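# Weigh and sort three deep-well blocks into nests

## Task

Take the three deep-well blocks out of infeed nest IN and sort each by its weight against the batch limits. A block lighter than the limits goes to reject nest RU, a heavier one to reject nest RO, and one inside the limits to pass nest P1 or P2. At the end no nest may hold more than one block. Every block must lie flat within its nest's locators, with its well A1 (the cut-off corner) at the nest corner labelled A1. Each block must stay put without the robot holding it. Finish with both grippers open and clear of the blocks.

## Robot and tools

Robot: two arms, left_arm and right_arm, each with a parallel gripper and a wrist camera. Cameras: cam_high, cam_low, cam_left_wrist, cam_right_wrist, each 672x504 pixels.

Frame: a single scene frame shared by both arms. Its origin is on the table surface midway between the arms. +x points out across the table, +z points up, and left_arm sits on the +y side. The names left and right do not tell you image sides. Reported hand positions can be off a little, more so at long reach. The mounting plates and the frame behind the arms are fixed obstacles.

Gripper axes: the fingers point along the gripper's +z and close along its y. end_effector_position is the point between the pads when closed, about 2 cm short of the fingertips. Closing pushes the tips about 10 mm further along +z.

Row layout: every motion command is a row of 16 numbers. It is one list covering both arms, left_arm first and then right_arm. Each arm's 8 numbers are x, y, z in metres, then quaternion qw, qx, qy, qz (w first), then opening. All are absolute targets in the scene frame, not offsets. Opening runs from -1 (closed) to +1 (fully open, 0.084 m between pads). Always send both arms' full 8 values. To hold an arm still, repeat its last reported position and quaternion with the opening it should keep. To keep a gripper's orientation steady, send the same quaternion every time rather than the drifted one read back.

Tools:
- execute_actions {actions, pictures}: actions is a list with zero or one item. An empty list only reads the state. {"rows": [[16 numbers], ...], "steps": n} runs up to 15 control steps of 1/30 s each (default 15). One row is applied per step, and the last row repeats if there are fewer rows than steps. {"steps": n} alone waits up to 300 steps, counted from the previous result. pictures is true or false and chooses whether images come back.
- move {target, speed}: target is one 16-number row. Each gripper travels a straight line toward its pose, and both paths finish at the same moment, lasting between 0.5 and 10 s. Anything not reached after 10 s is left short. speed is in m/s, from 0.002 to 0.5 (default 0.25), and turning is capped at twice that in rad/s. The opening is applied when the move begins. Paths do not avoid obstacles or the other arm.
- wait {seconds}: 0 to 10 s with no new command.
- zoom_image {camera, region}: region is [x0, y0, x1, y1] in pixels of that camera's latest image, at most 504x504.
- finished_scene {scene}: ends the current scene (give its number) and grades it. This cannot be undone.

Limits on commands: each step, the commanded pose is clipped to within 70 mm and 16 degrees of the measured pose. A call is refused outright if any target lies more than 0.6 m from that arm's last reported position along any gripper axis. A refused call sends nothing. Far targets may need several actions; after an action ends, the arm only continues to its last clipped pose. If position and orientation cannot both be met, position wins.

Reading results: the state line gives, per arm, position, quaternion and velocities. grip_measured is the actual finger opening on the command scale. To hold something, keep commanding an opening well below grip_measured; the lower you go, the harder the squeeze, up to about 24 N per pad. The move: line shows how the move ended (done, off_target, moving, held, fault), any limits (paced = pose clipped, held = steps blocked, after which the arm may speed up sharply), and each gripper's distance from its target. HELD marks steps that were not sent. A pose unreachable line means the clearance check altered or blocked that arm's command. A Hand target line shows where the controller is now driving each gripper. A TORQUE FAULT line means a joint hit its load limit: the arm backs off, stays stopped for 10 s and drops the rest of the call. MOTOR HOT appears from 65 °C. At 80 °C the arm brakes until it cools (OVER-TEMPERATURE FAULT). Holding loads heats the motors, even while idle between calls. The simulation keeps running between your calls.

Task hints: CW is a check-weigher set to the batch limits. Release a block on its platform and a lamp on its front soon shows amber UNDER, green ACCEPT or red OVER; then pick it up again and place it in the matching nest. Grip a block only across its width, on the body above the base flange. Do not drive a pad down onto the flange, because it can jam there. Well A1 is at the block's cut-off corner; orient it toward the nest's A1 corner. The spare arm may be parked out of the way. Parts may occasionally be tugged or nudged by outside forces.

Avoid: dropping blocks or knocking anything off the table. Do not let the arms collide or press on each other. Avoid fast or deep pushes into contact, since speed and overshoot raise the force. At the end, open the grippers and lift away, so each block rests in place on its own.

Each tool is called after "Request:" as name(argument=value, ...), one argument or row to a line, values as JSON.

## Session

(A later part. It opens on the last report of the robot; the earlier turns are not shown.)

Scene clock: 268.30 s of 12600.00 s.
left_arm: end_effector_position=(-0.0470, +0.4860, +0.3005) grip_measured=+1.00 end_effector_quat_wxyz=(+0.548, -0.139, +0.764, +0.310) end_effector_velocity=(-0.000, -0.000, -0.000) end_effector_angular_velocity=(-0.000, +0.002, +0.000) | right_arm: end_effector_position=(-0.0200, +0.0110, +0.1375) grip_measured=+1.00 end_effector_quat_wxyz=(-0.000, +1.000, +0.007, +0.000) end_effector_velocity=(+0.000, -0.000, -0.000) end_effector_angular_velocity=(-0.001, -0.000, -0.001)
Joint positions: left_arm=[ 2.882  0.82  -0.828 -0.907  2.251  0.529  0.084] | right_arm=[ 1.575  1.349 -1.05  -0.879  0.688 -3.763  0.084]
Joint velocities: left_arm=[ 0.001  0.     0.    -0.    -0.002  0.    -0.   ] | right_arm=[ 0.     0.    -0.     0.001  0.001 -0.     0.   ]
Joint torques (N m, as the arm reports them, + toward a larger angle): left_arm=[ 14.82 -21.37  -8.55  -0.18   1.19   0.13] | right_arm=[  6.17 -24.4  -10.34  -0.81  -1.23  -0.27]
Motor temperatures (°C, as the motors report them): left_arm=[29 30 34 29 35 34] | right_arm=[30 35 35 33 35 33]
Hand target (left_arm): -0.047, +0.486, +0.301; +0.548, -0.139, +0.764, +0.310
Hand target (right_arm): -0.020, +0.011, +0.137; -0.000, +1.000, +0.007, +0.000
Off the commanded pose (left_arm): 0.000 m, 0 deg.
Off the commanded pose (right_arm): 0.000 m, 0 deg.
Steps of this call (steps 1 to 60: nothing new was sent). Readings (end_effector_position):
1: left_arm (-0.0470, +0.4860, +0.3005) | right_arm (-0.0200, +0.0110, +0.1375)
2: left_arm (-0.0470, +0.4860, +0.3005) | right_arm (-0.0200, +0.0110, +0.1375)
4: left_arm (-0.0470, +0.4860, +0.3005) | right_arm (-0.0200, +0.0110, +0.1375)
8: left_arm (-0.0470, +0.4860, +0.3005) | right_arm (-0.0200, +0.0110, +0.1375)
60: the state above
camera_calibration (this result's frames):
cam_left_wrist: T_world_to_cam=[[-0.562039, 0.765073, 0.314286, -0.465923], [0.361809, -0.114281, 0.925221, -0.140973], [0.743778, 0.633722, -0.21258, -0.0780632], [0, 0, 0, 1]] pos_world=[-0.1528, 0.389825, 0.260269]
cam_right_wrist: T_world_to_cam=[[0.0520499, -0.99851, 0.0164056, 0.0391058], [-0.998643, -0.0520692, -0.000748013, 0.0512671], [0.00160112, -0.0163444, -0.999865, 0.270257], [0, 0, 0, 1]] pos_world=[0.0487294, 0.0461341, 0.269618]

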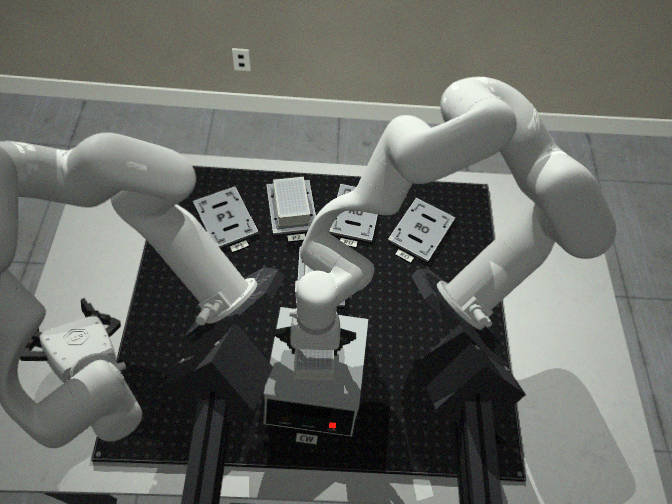

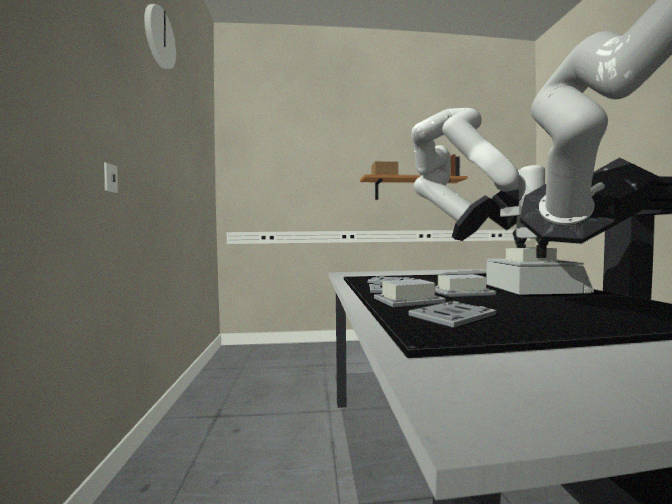

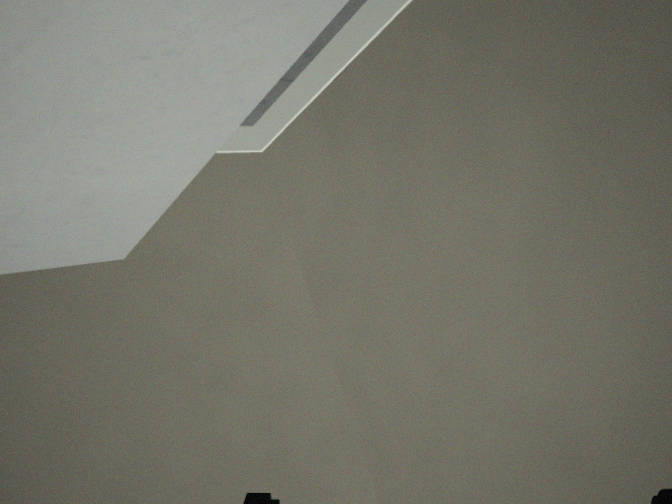

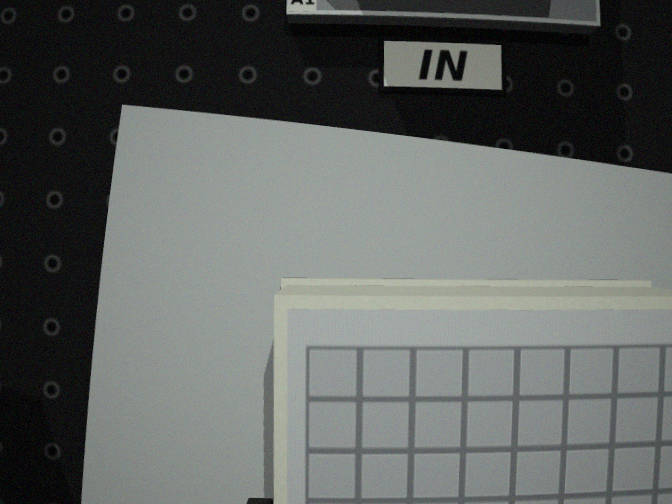

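Request:
move(
  target=[-0.047,0.486,0.3005,0.548,-0.139,0.764,0.31,1,-0.02,0.011,0.1372,0,1,0.007,0,0.3],
  speed=0.007,
)

Request:
move(
  target=[-0.047,0.486,0.3005,0.548,-0.139,0.764,0.31,1,-0.01,0.011,0.16,0,1,0.007,0,0.3],
  speed=0.05,
)

Request:
move(
  target=[-0.047,0.486,0.3005,0.548,-0.139,0.764,0.31,1,0.33,-0.05,0.15,0,0.99,-0.13,0,0.3],
  speed=0.15,
)

Request:
move(
  target=[-0.047,0.486,0.3005,0.548,-0.139,0.764,0.31,1,0.375,-0.26,0.129,0,0.9703,-0.2419,0,0.3],
  speed=0.1,
)

Scene clock: 291.97 s of 12600.00 s.
left_arm: end_effector_position=(-0.0470, +0.4860, +0.3005) grip_measured=+1.00 end_effector_quat_wxyz=(+0.548, -0.139, +0.764, +0.310) end_effector_velocity=(+0.000, +0.000, -0.000) end_effector_angular_velocity=(-0.000, -0.001, -0.001) | right_arm: end_effector_position=(-0.0200, +0.0112, +0.1374) grip_measured=+0.96 end_effector_quat_wxyz=(-0.000, +1.000, +0.007, -0.000) end_effector_velocity=(-0.000, -0.000, -0.000) end_effector_angular_velocity=(-0.000, -0.001, -0.000)
Joint positions: left_arm=[ 2.882  0.82  -0.828 -0.907  2.251  0.529  0.084] | right_arm=[ 1.574  1.35  -1.051 -0.88   0.688 -3.763  0.083]
Joint velocities: left_arm=[-0.001 -0.    -0.    -0.     0.     0.    -0.   ] | right_arm=[0.001 0.    0.    0.    0.    0.001 0.   ]
Joint torques (N m, as the arm reports them, + toward a larger angle): left_arm=[ 14.89 -21.4   -8.49  -0.06   1.13   0.14] | right_arm=[  6.19 -22.9  -10.33  -1.14  -1.49  -0.04]
Motor temperatures (°C, as the motors report them): left_arm=[29 30 34 29 35 34] | right_arm=[29 36 36 33 35 33]
Hand target (left_arm): -0.047, +0.486, +0.301; +0.548, -0.139, +0.764, +0.310
Hand target (right_arm): -0.020, +0.011, +0.137; -0.000, +1.000, +0.007, +0.000
Off the commanded pose (left_arm): 0.000 m, 0 deg.
Off the commanded pose (right_arm): 0.000 m, 0 deg.
After step 90, 19.97 s passed at rest.
move: done
camera_calibration (this result's frames):
cam_left_wrist: T_world_to_cam=[[-0.562039, 0.765073, 0.314286, -0.465923], [0.361809, -0.114281, 0.925221, -0.140973], [0.743778, 0.633722, -0.21258, -0.0780634], [0, 0, 0, 1]] pos_world=[-0.1528, 0.389825, 0.260269]
cam_right_wrist: T_world_to_cam=[[0.051819, -0.998529, 0.0159601, 0.039362], [-0.998655, -0.0518364, -0.000676883, 0.0513023], [0.0015032, -0.0159036, -0.999872, 0.27015], [0, 0, 0, 1]] pos_world=[0.0487875, 0.0462597, 0.269522]

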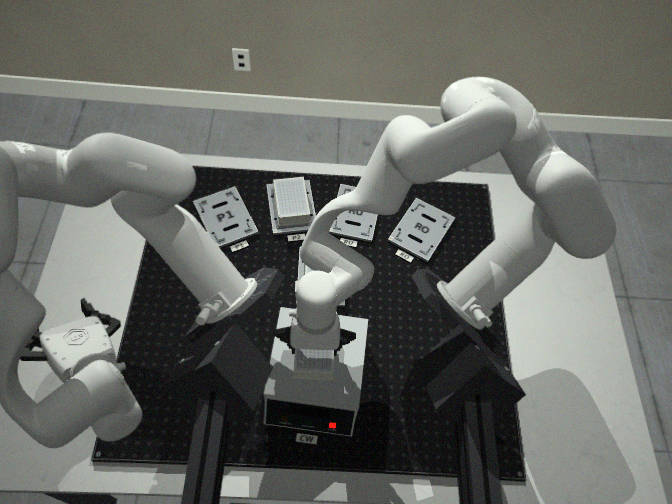

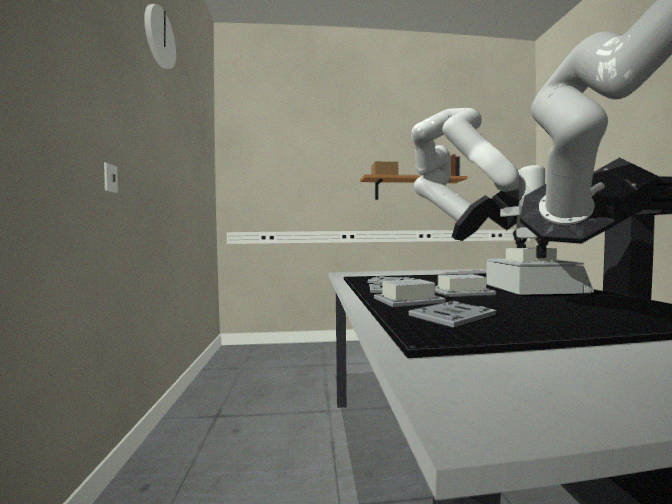

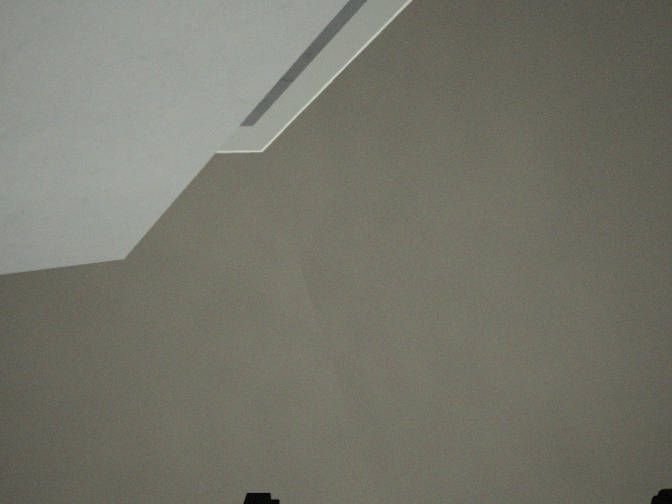

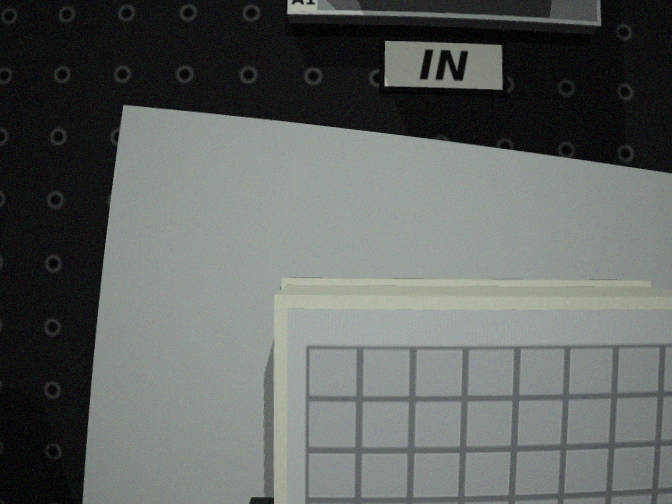

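Scene clock: 292.87 s of 12600.00 s.
left_arm: end_effector_position=(-0.0470, +0.4860, +0.3005) grip_measured=+1.00 end_effector_quat_wxyz=(+0.548, -0.139, +0.764, +0.310) end_effector_velocity=(+0.000, +0.000, +0.000) end_effector_angular_velocity=(-0.000, -0.001, -0.000) | right_arm: end_effector_position=(-0.0101, +0.0108, +0.1597) grip_measured=+0.96 end_effector_quat_wxyz=(+0.000, +1.000, +0.007, -0.000) end_effector_velocity=(+0.001, -0.000, +0.002) end_effector_angular_velocity=(-0.001, -0.000, -0.001)
Joint positions: left_arm=[ 2.882  0.82  -0.828 -0.907  2.251  0.529  0.084] | right_arm=[ 1.593  1.279 -1.02  -0.821  0.711 -3.816  0.083]
Joint velocities: left_arm=[-0.  0. -0. -0.  0. -0. -0.] | right_arm=[ 0.002 -0.005  0.001  0.007  0.003 -0.004 -0.   ]
Joint torques (N m, as the arm reports them, + toward a larger angle): left_arm=[ 14.95 -21.55  -8.63  -0.22   1.23   0.  ] | right_arm=[  7.18 -25.36 -11.83  -0.54  -1.35  -0.39]
Motor temperatures (°C, as the motors report them): left_arm=[29 30 34 29 35 34] | right_arm=[29 36 36 33 35 33]
Hand target (left_arm): -0.047, +0.486, +0.300; +0.548, -0.139, +0.764, +0.310
Hand target (right_arm): -0.010, +0.011, +0.160; +0.000, +1.000, +0.007, -0.000
Off the commanded pose (left_arm): 0.000 m, 0 deg.
Off the commanded pose (right_arm): 0.000 m, 0 deg.
move: done
camera_calibration (this result's frames):
cam_left_wrist: T_world_to_cam=[[-0.562039, 0.765073, 0.314286, -0.465923], [0.361809, -0.114281, 0.925221, -0.140973], [0.743778, 0.633722, -0.21258, -0.0780632], [0, 0, 0, 1]] pos_world=[-0.1528, 0.389825, 0.260269]
cam_right_wrist: T_world_to_cam=[[0.052224, -0.998494, 0.0168192, 0.0379424], [-0.998634, -0.0522436, -0.000723882, 0.0611583], [0.00160149, -0.0167584, -0.999858, 0.292466], [0, 0, 0, 1]] pos_world=[0.0586249, 0.0459817, 0.291831]

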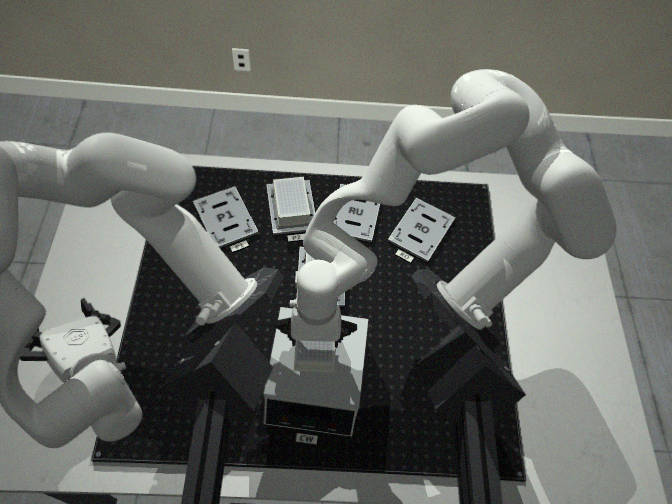

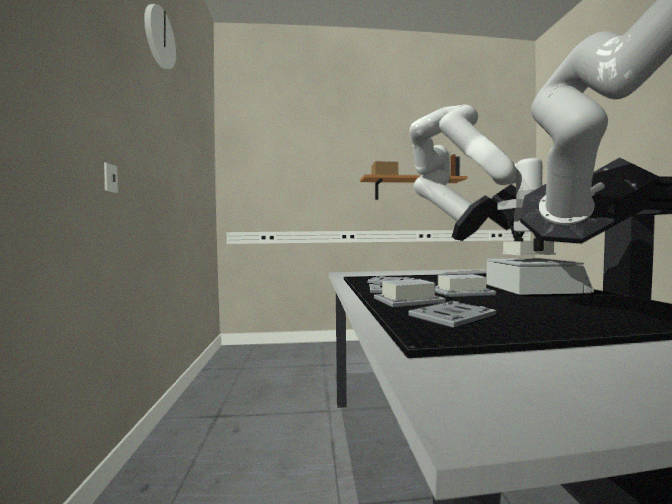

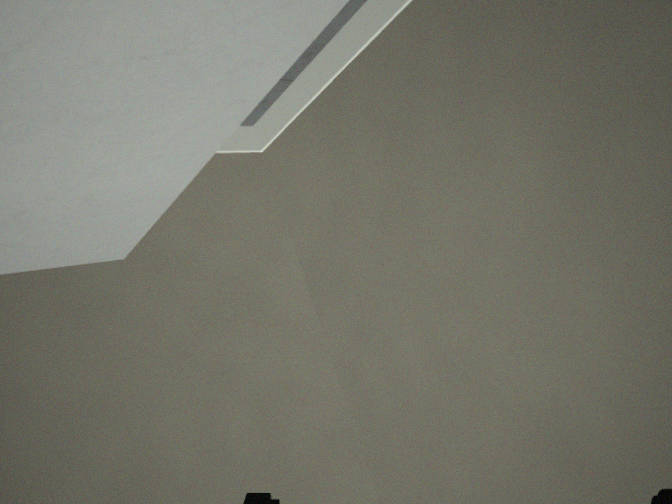

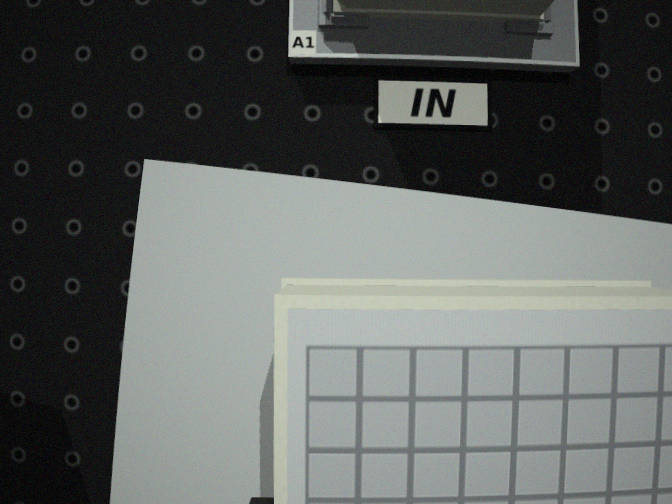

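Scene clock: 295.63 s of 12600.00 s.
left_arm: end_effector_position=(-0.0470, +0.4860, +0.3005) grip_measured=+1.00 end_effector_quat_wxyz=(+0.548, -0.139, +0.764, +0.310) end_effector_velocity=(+0.000, +0.000, +0.000) end_effector_angular_velocity=(+0.000, -0.003, -0.000) | right_arm: end_effector_position=(+0.3302, -0.0513, +0.1494) grip_measured=+0.96 end_effector_quat_wxyz=(+0.001, +0.991, -0.130, +0.001) end_effector_velocity=(+0.005, -0.000, -0.000) end_effector_angular_velocity=(+0.000, +0.001, -0.005)
Joint positions: left_arm=[ 2.882  0.82  -0.828 -0.907  2.251  0.529  0.084] | right_arm=[ 0.815  0.644 -0.856 -1.275  0.952 -4.04   0.083]
Joint velocities: left_arm=[-0.001  0.    -0.    -0.     0.002 -0.001  0.   ] | right_arm=[-0.006 -0.003 -0.006  0.002  0.001 -0.008 -0.   ]
Joint torques (N m, as the arm reports them, + toward a larger angle): left_arm=[ 14.59 -21.54  -8.75  -0.19   1.23   0.13] | right_arm=[ 13.46 -15.99  -7.28  -0.91  -1.56   0.06]
Motor temperatures (°C, as the motors report them): left_arm=[29 30 34 29 35 34] | right_arm=[29 36 36 33 35 33]
Hand target (left_arm): -0.047, +0.486, +0.300; +0.548, -0.139, +0.764, +0.310
Hand target (right_arm): +0.331, -0.051, +0.149; +0.001, +0.991, -0.131, +0.001
Off the commanded pose (left_arm): 0.000 m, 0 deg.
Off the commanded pose (right_arm): 0.001 m, 0 deg.
move: done
camera_calibration (this result's frames):
cam_left_wrist: T_world_to_cam=[[-0.562039, 0.765073, 0.314286, -0.465923], [0.361809, -0.114281, 0.925221, -0.140973], [0.743778, 0.633722, -0.21258, -0.078063], [0, 0, 0, 1]] pos_world=[-0.1528, 0.389825, 0.260269]
cam_right_wrist: T_world_to_cam=[[-0.221351, -0.975016, 0.0186216, 0.0496345], [-0.975193, 0.221346, -0.00232725, 0.404228], [-0.0018527, -0.0186747, -0.999824, 0.281561], [0, 0, 0, 1]] pos_world=[0.405708, -0.0358218, 0.281528]

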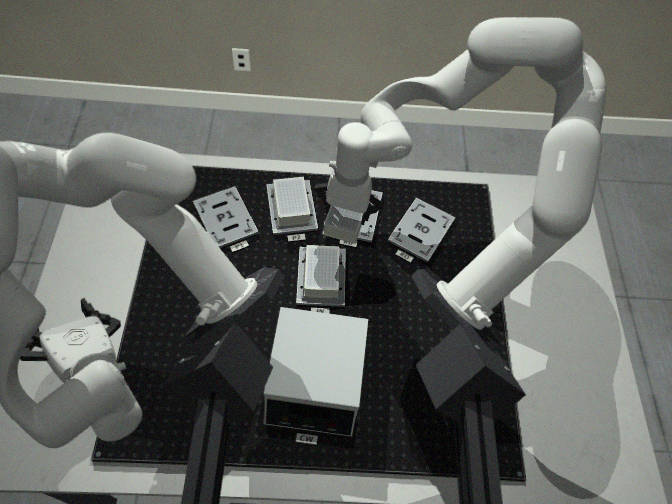

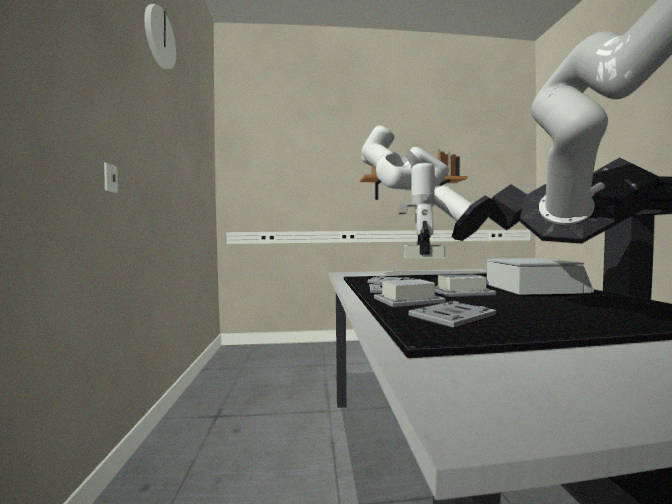

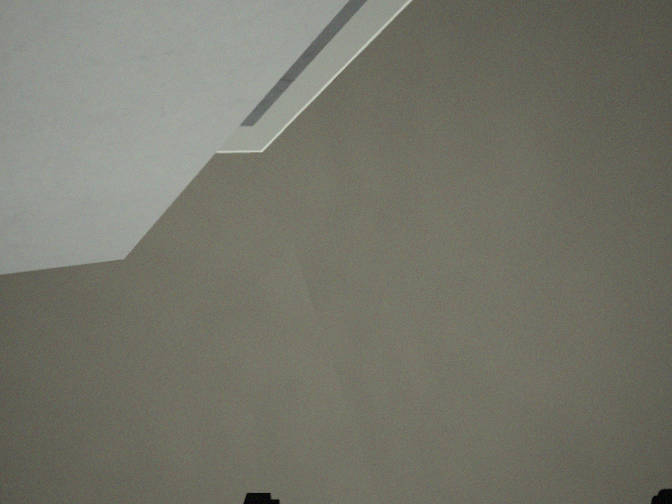

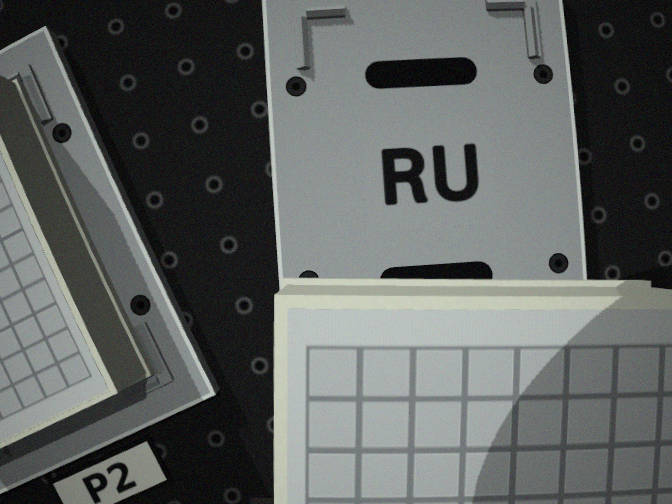

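Scene clock: 298.27 s of 12600.00 s.
left_arm: end_effector_position=(-0.0470, +0.4860, +0.3005) grip_measured=+1.00 end_effector_quat_wxyz=(+0.548, -0.139, +0.764, +0.310) end_effector_velocity=(+0.000, -0.000, -0.001) end_effector_angular_velocity=(-0.002, -0.001, -0.002) | right_arm: end_effector_position=(+0.3746, -0.2605, +0.1288) grip_measured=+0.96 end_effector_quat_wxyz=(+0.001, +0.970, -0.242, +0.000) end_effector_velocity=(+0.001, -0.002, +0.000) end_effector_angular_velocity=(+0.002, +0.000, -0.000)
Joint positions: left_arm=[ 2.882  0.82  -0.828 -0.907  2.251  0.529  0.084] | right_arm=[ 0.36  -0.044 -0.387 -1.522  0.846 -4.114  0.083]
Joint velocities: left_arm=[-0.002  0.    -0.     0.    -0.001 -0.     0.   ] | right_arm=[-0.006 -0.009  0.003 -0.001 -0.004 -0.007 -0.   ]
Joint torques (N m, as the arm reports them, + toward a larger angle): left_arm=[ 14.69 -21.57  -8.6   -0.21   1.15   0.05] | right_arm=[  8.41 -10.42  -4.36  -0.23  -1.08  -0.02]
Motor temperatures (°C, as the motors report them): left_arm=[29 30 34 29 35 34] | right_arm=[29 35 36 33 35 33]
Hand target (left_arm): -0.047, +0.486, +0.301; +0.548, -0.139, +0.764, +0.310
Hand target (right_arm): +0.375, -0.261, +0.129; +0.001, +0.970, -0.242, +0.000
Off the commanded pose (left_arm): 0.000 m, 0 deg.
Off the commanded pose (right_arm): 0.001 m, 0 deg.
move: done
camera_calibration (this result's frames):
cam_left_wrist: T_world_to_cam=[[-0.562039, 0.765073, 0.314286, -0.465923], [0.361809, -0.114281, 0.925221, -0.140973], [0.743778, 0.633722, -0.21258, -0.078063], [0, 0, 0, 1]] pos_world=[-0.1528, 0.389825, 0.260269]
cam_right_wrist: T_world_to_cam=[[-0.434812, -0.900341, 0.018036, -0.0446195], [-0.900497, 0.434859, -0.00142398, 0.521336], [-0.00656106, -0.0168605, -0.999836, 0.259416], [0, 0, 0, 1]] pos_world=[0.451763, -0.262507, 0.260921]

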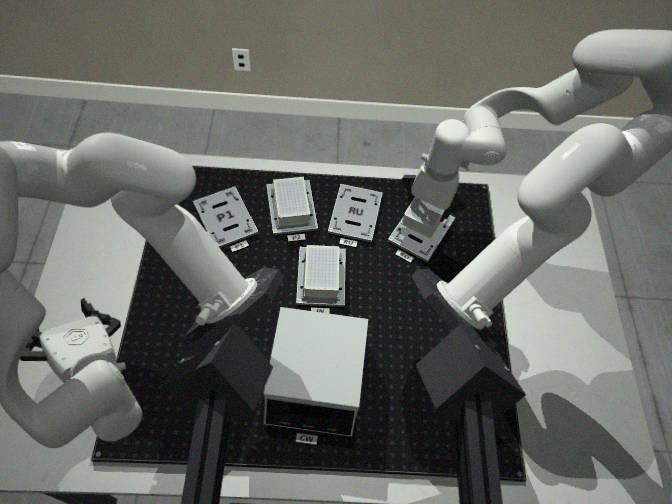

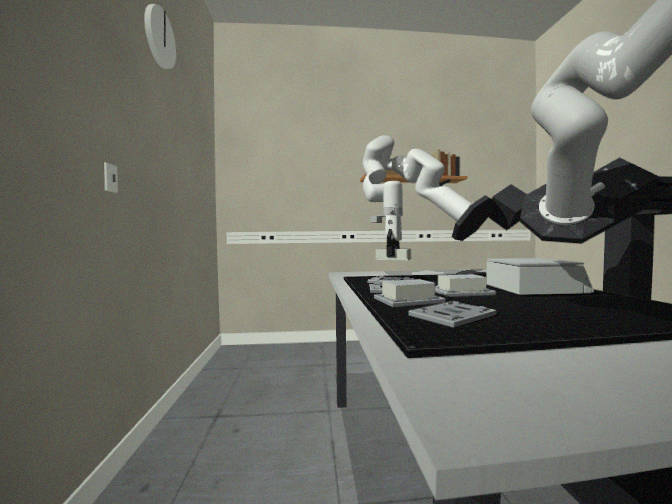

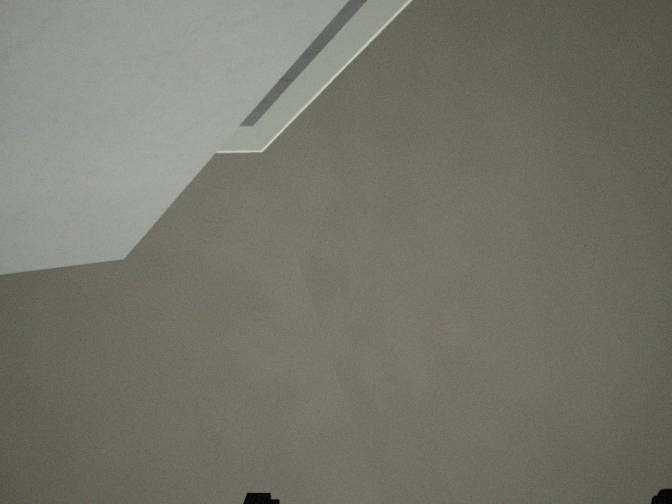

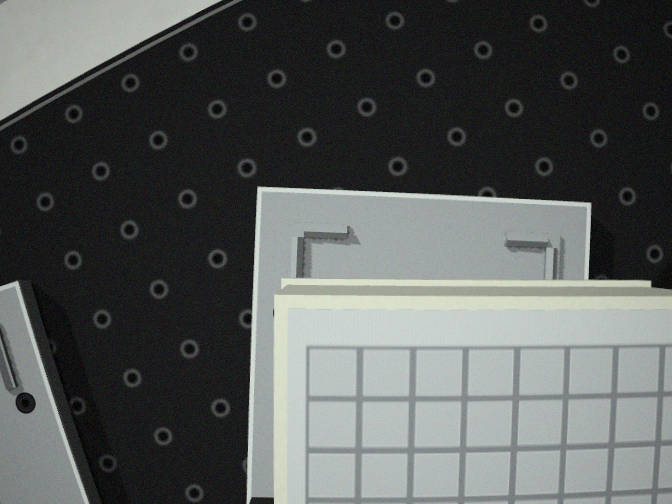

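Request:
execute_actions(
  actions=[],
  pictures=false,
)

Request:
move(
  target=[-0.047,0.486,0.3005,0.548,-0.139,0.764,0.31,1,0.3831,-0.2638,0.079,0,0.9659,-0.2588,0,0.3],
  speed=0.04,
)

Scene clock: 324.27 s of 12600.00 s.
left_arm: end_effector_position=(-0.0470, +0.4860, +0.3005) grip_measured=+1.00 end_effector_quat_wxyz=(+0.548, -0.139, +0.764, +0.310) end_effector_velocity=(+0.000, +0.000, +0.000) end_effector_angular_velocity=(+0.000, -0.001, -0.000) | right_arm: end_effector_position=(+0.3747, -0.2607, +0.1288) grip_measured=+0.96 end_effector_quat_wxyz=(+0.001, +0.970, -0.242, +0.000) end_effector_velocity=(-0.000, -0.001, -0.000) end_effector_angular_velocity=(-0.003, +0.001, -0.001)
Joint positions: left_arm=[ 2.882  0.82  -0.828 -0.907  2.251  0.529  0.084] | right_arm=[ 0.359 -0.045 -0.387 -1.522  0.846 -4.115  0.083]
Joint velocities: left_arm=[ 0.    -0.     0.     0.     0.001 -0.    -0.   ] | right_arm=[-0.    -0.     0.     0.002  0.002 -0.    -0.   ]
Joint torques (N m, as the arm reports them, + toward a larger angle): left_arm=[ 14.69 -21.47  -8.58  -0.14   1.07   0.08] | right_arm=[  8.   -11.58  -4.26  -1.11  -1.41   0.09]
Motor temperatures (°C, as the motors report them): left_arm=[29 30 34 29 35 34] | right_arm=[29 35 34 33 35 33]
Hand target (left_arm): -0.047, +0.486, +0.301; +0.548, -0.139, +0.764, +0.310
Hand target (right_arm): +0.375, -0.261, +0.129; +0.001, +0.970, -0.242, +0.000
Off the commanded pose (left_arm): 0.000 m, 0 deg.
Off the commanded pose (right_arm): 0.001 m, 0 deg.
Steps of this call (steps 1 to 90: nothing new was sent; then 23.00 s passed at rest). Readings (end_effector_position):
1: left_arm (-0.0470, +0.4860, +0.3005) | right_arm (+0.3746, -0.2605, +0.1288)
2: left_arm (-0.0470, +0.4860, +0.3005) | right_arm (+0.3746, -0.2606, +0.1288)
4: left_arm (-0.0470, +0.4860, +0.3005) | right_arm (+0.3747, -0.2606, +0.1288)
8: left_arm (-0.0470, +0.4860, +0.3005) | right_arm (+0.3747, -0.2607, +0.1288)
90: the state above

Scene clock: 325.93 s of 12600.00 s.
left_arm: end_effector_position=(-0.0470, +0.4860, +0.3005) grip_measured=+1.00 end_effector_quat_wxyz=(+0.548, -0.139, +0.764, +0.310) end_effector_velocity=(-0.000, -0.000, -0.000) end_effector_angular_velocity=(-0.001, +0.000, +0.001) | right_arm: end_effector_position=(+0.3832, -0.2639, +0.0791) grip_measured=+0.96 end_effector_quat_wxyz=(+0.000, +0.966, -0.259, +0.000) end_effector_velocity=(+0.001, +0.001, -0.001) end_effector_angular_velocity=(+0.003, -0.001, -0.001)
Joint positions: left_arm=[ 2.882  0.82  -0.828 -0.907  2.251  0.529  0.084] | right_arm=[ 0.214  0.111 -0.483 -1.715  0.79  -3.994  0.083]
Joint velocities: left_arm=[ 0.    -0.     0.    -0.    -0.001 -0.001  0.   ] | right_arm=[-0.002  0.005 -0.004 -0.006 -0.003  0.005  0.   ]
Joint torques (N m, as the arm reports them, + toward a larger angle): left_arm=[ 14.76 -21.88  -8.5   -0.29   1.14   0.03] | right_arm=[  9.25 -12.6   -1.5   -0.48  -1.19  -0.11]
Motor temperatures (°C, as the motors report them): left_arm=[29 30 34 29 35 34] | right_arm=[29 35 34 33 35 33]
Hand target (left_arm): -0.047, +0.486, +0.301; +0.548, -0.139, +0.764, +0.310
Hand target (right_arm): +0.383, -0.264, +0.079; +0.000, +0.966, -0.259, +0.000
Off the commanded pose (left_arm): 0.000 m, 0 deg.
Off the commanded pose (right_arm): 0.000 m, 0 deg.
move: done
camera_calibration (this result's frames):
cam_left_wrist: T_world_to_cam=[[-0.562039, 0.765073, 0.314286, -0.465923], [0.361809, -0.114281, 0.925221, -0.140973], [0.743778, 0.633722, -0.21258, -0.0780634], [0, 0, 0, 1]] pos_world=[-0.1528, 0.389825, 0.260269]
cam_right_wrist: T_world_to_cam=[[-0.466344, -0.884451, 0.0164135, -0.0266805], [-0.884579, 0.46639, -0.00114243, 0.532684], [-0.00664468, -0.0150518, -0.999865, 0.210202], [0, 0, 0, 1]] pos_world=[0.460155, -0.268872, 0.21122]

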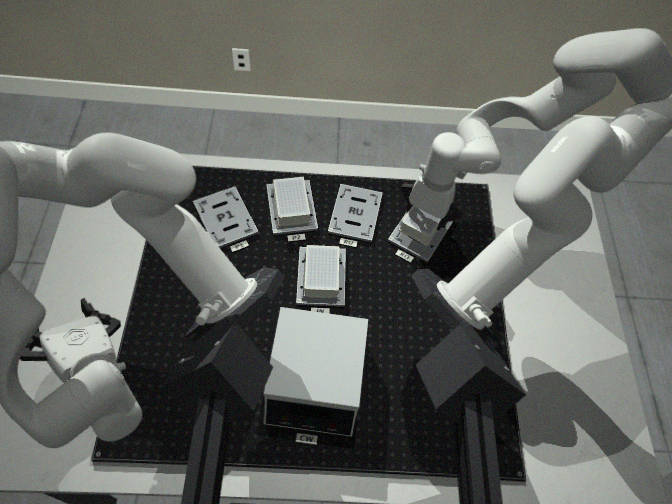

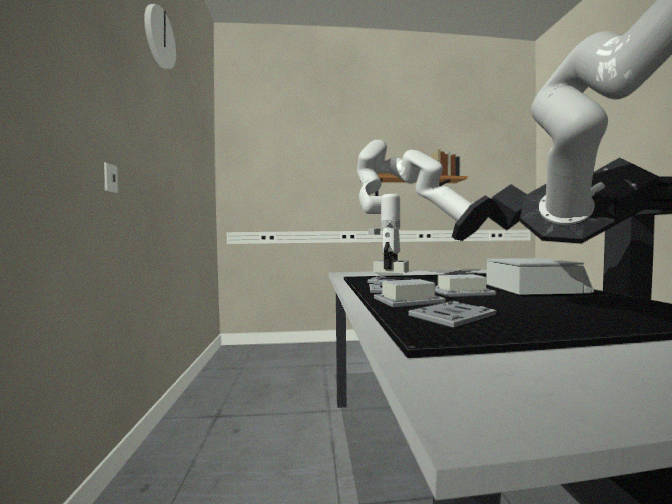

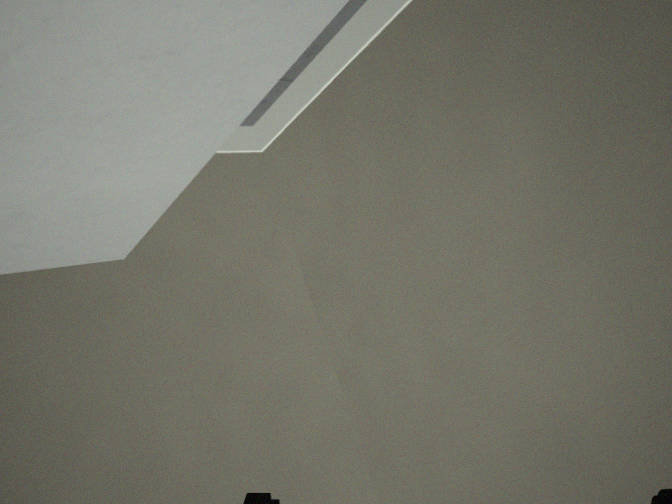

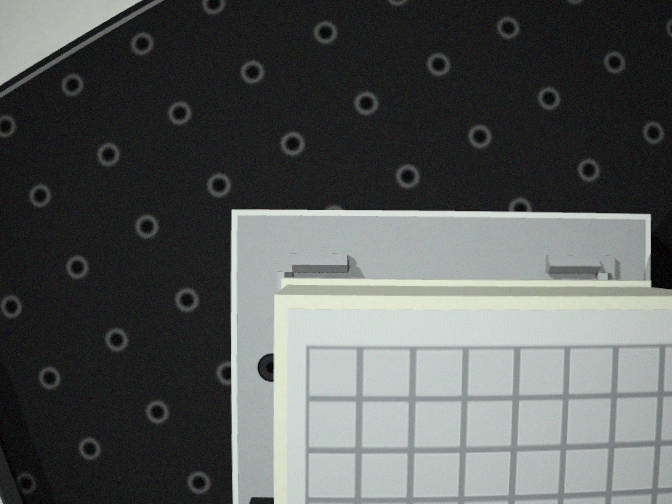

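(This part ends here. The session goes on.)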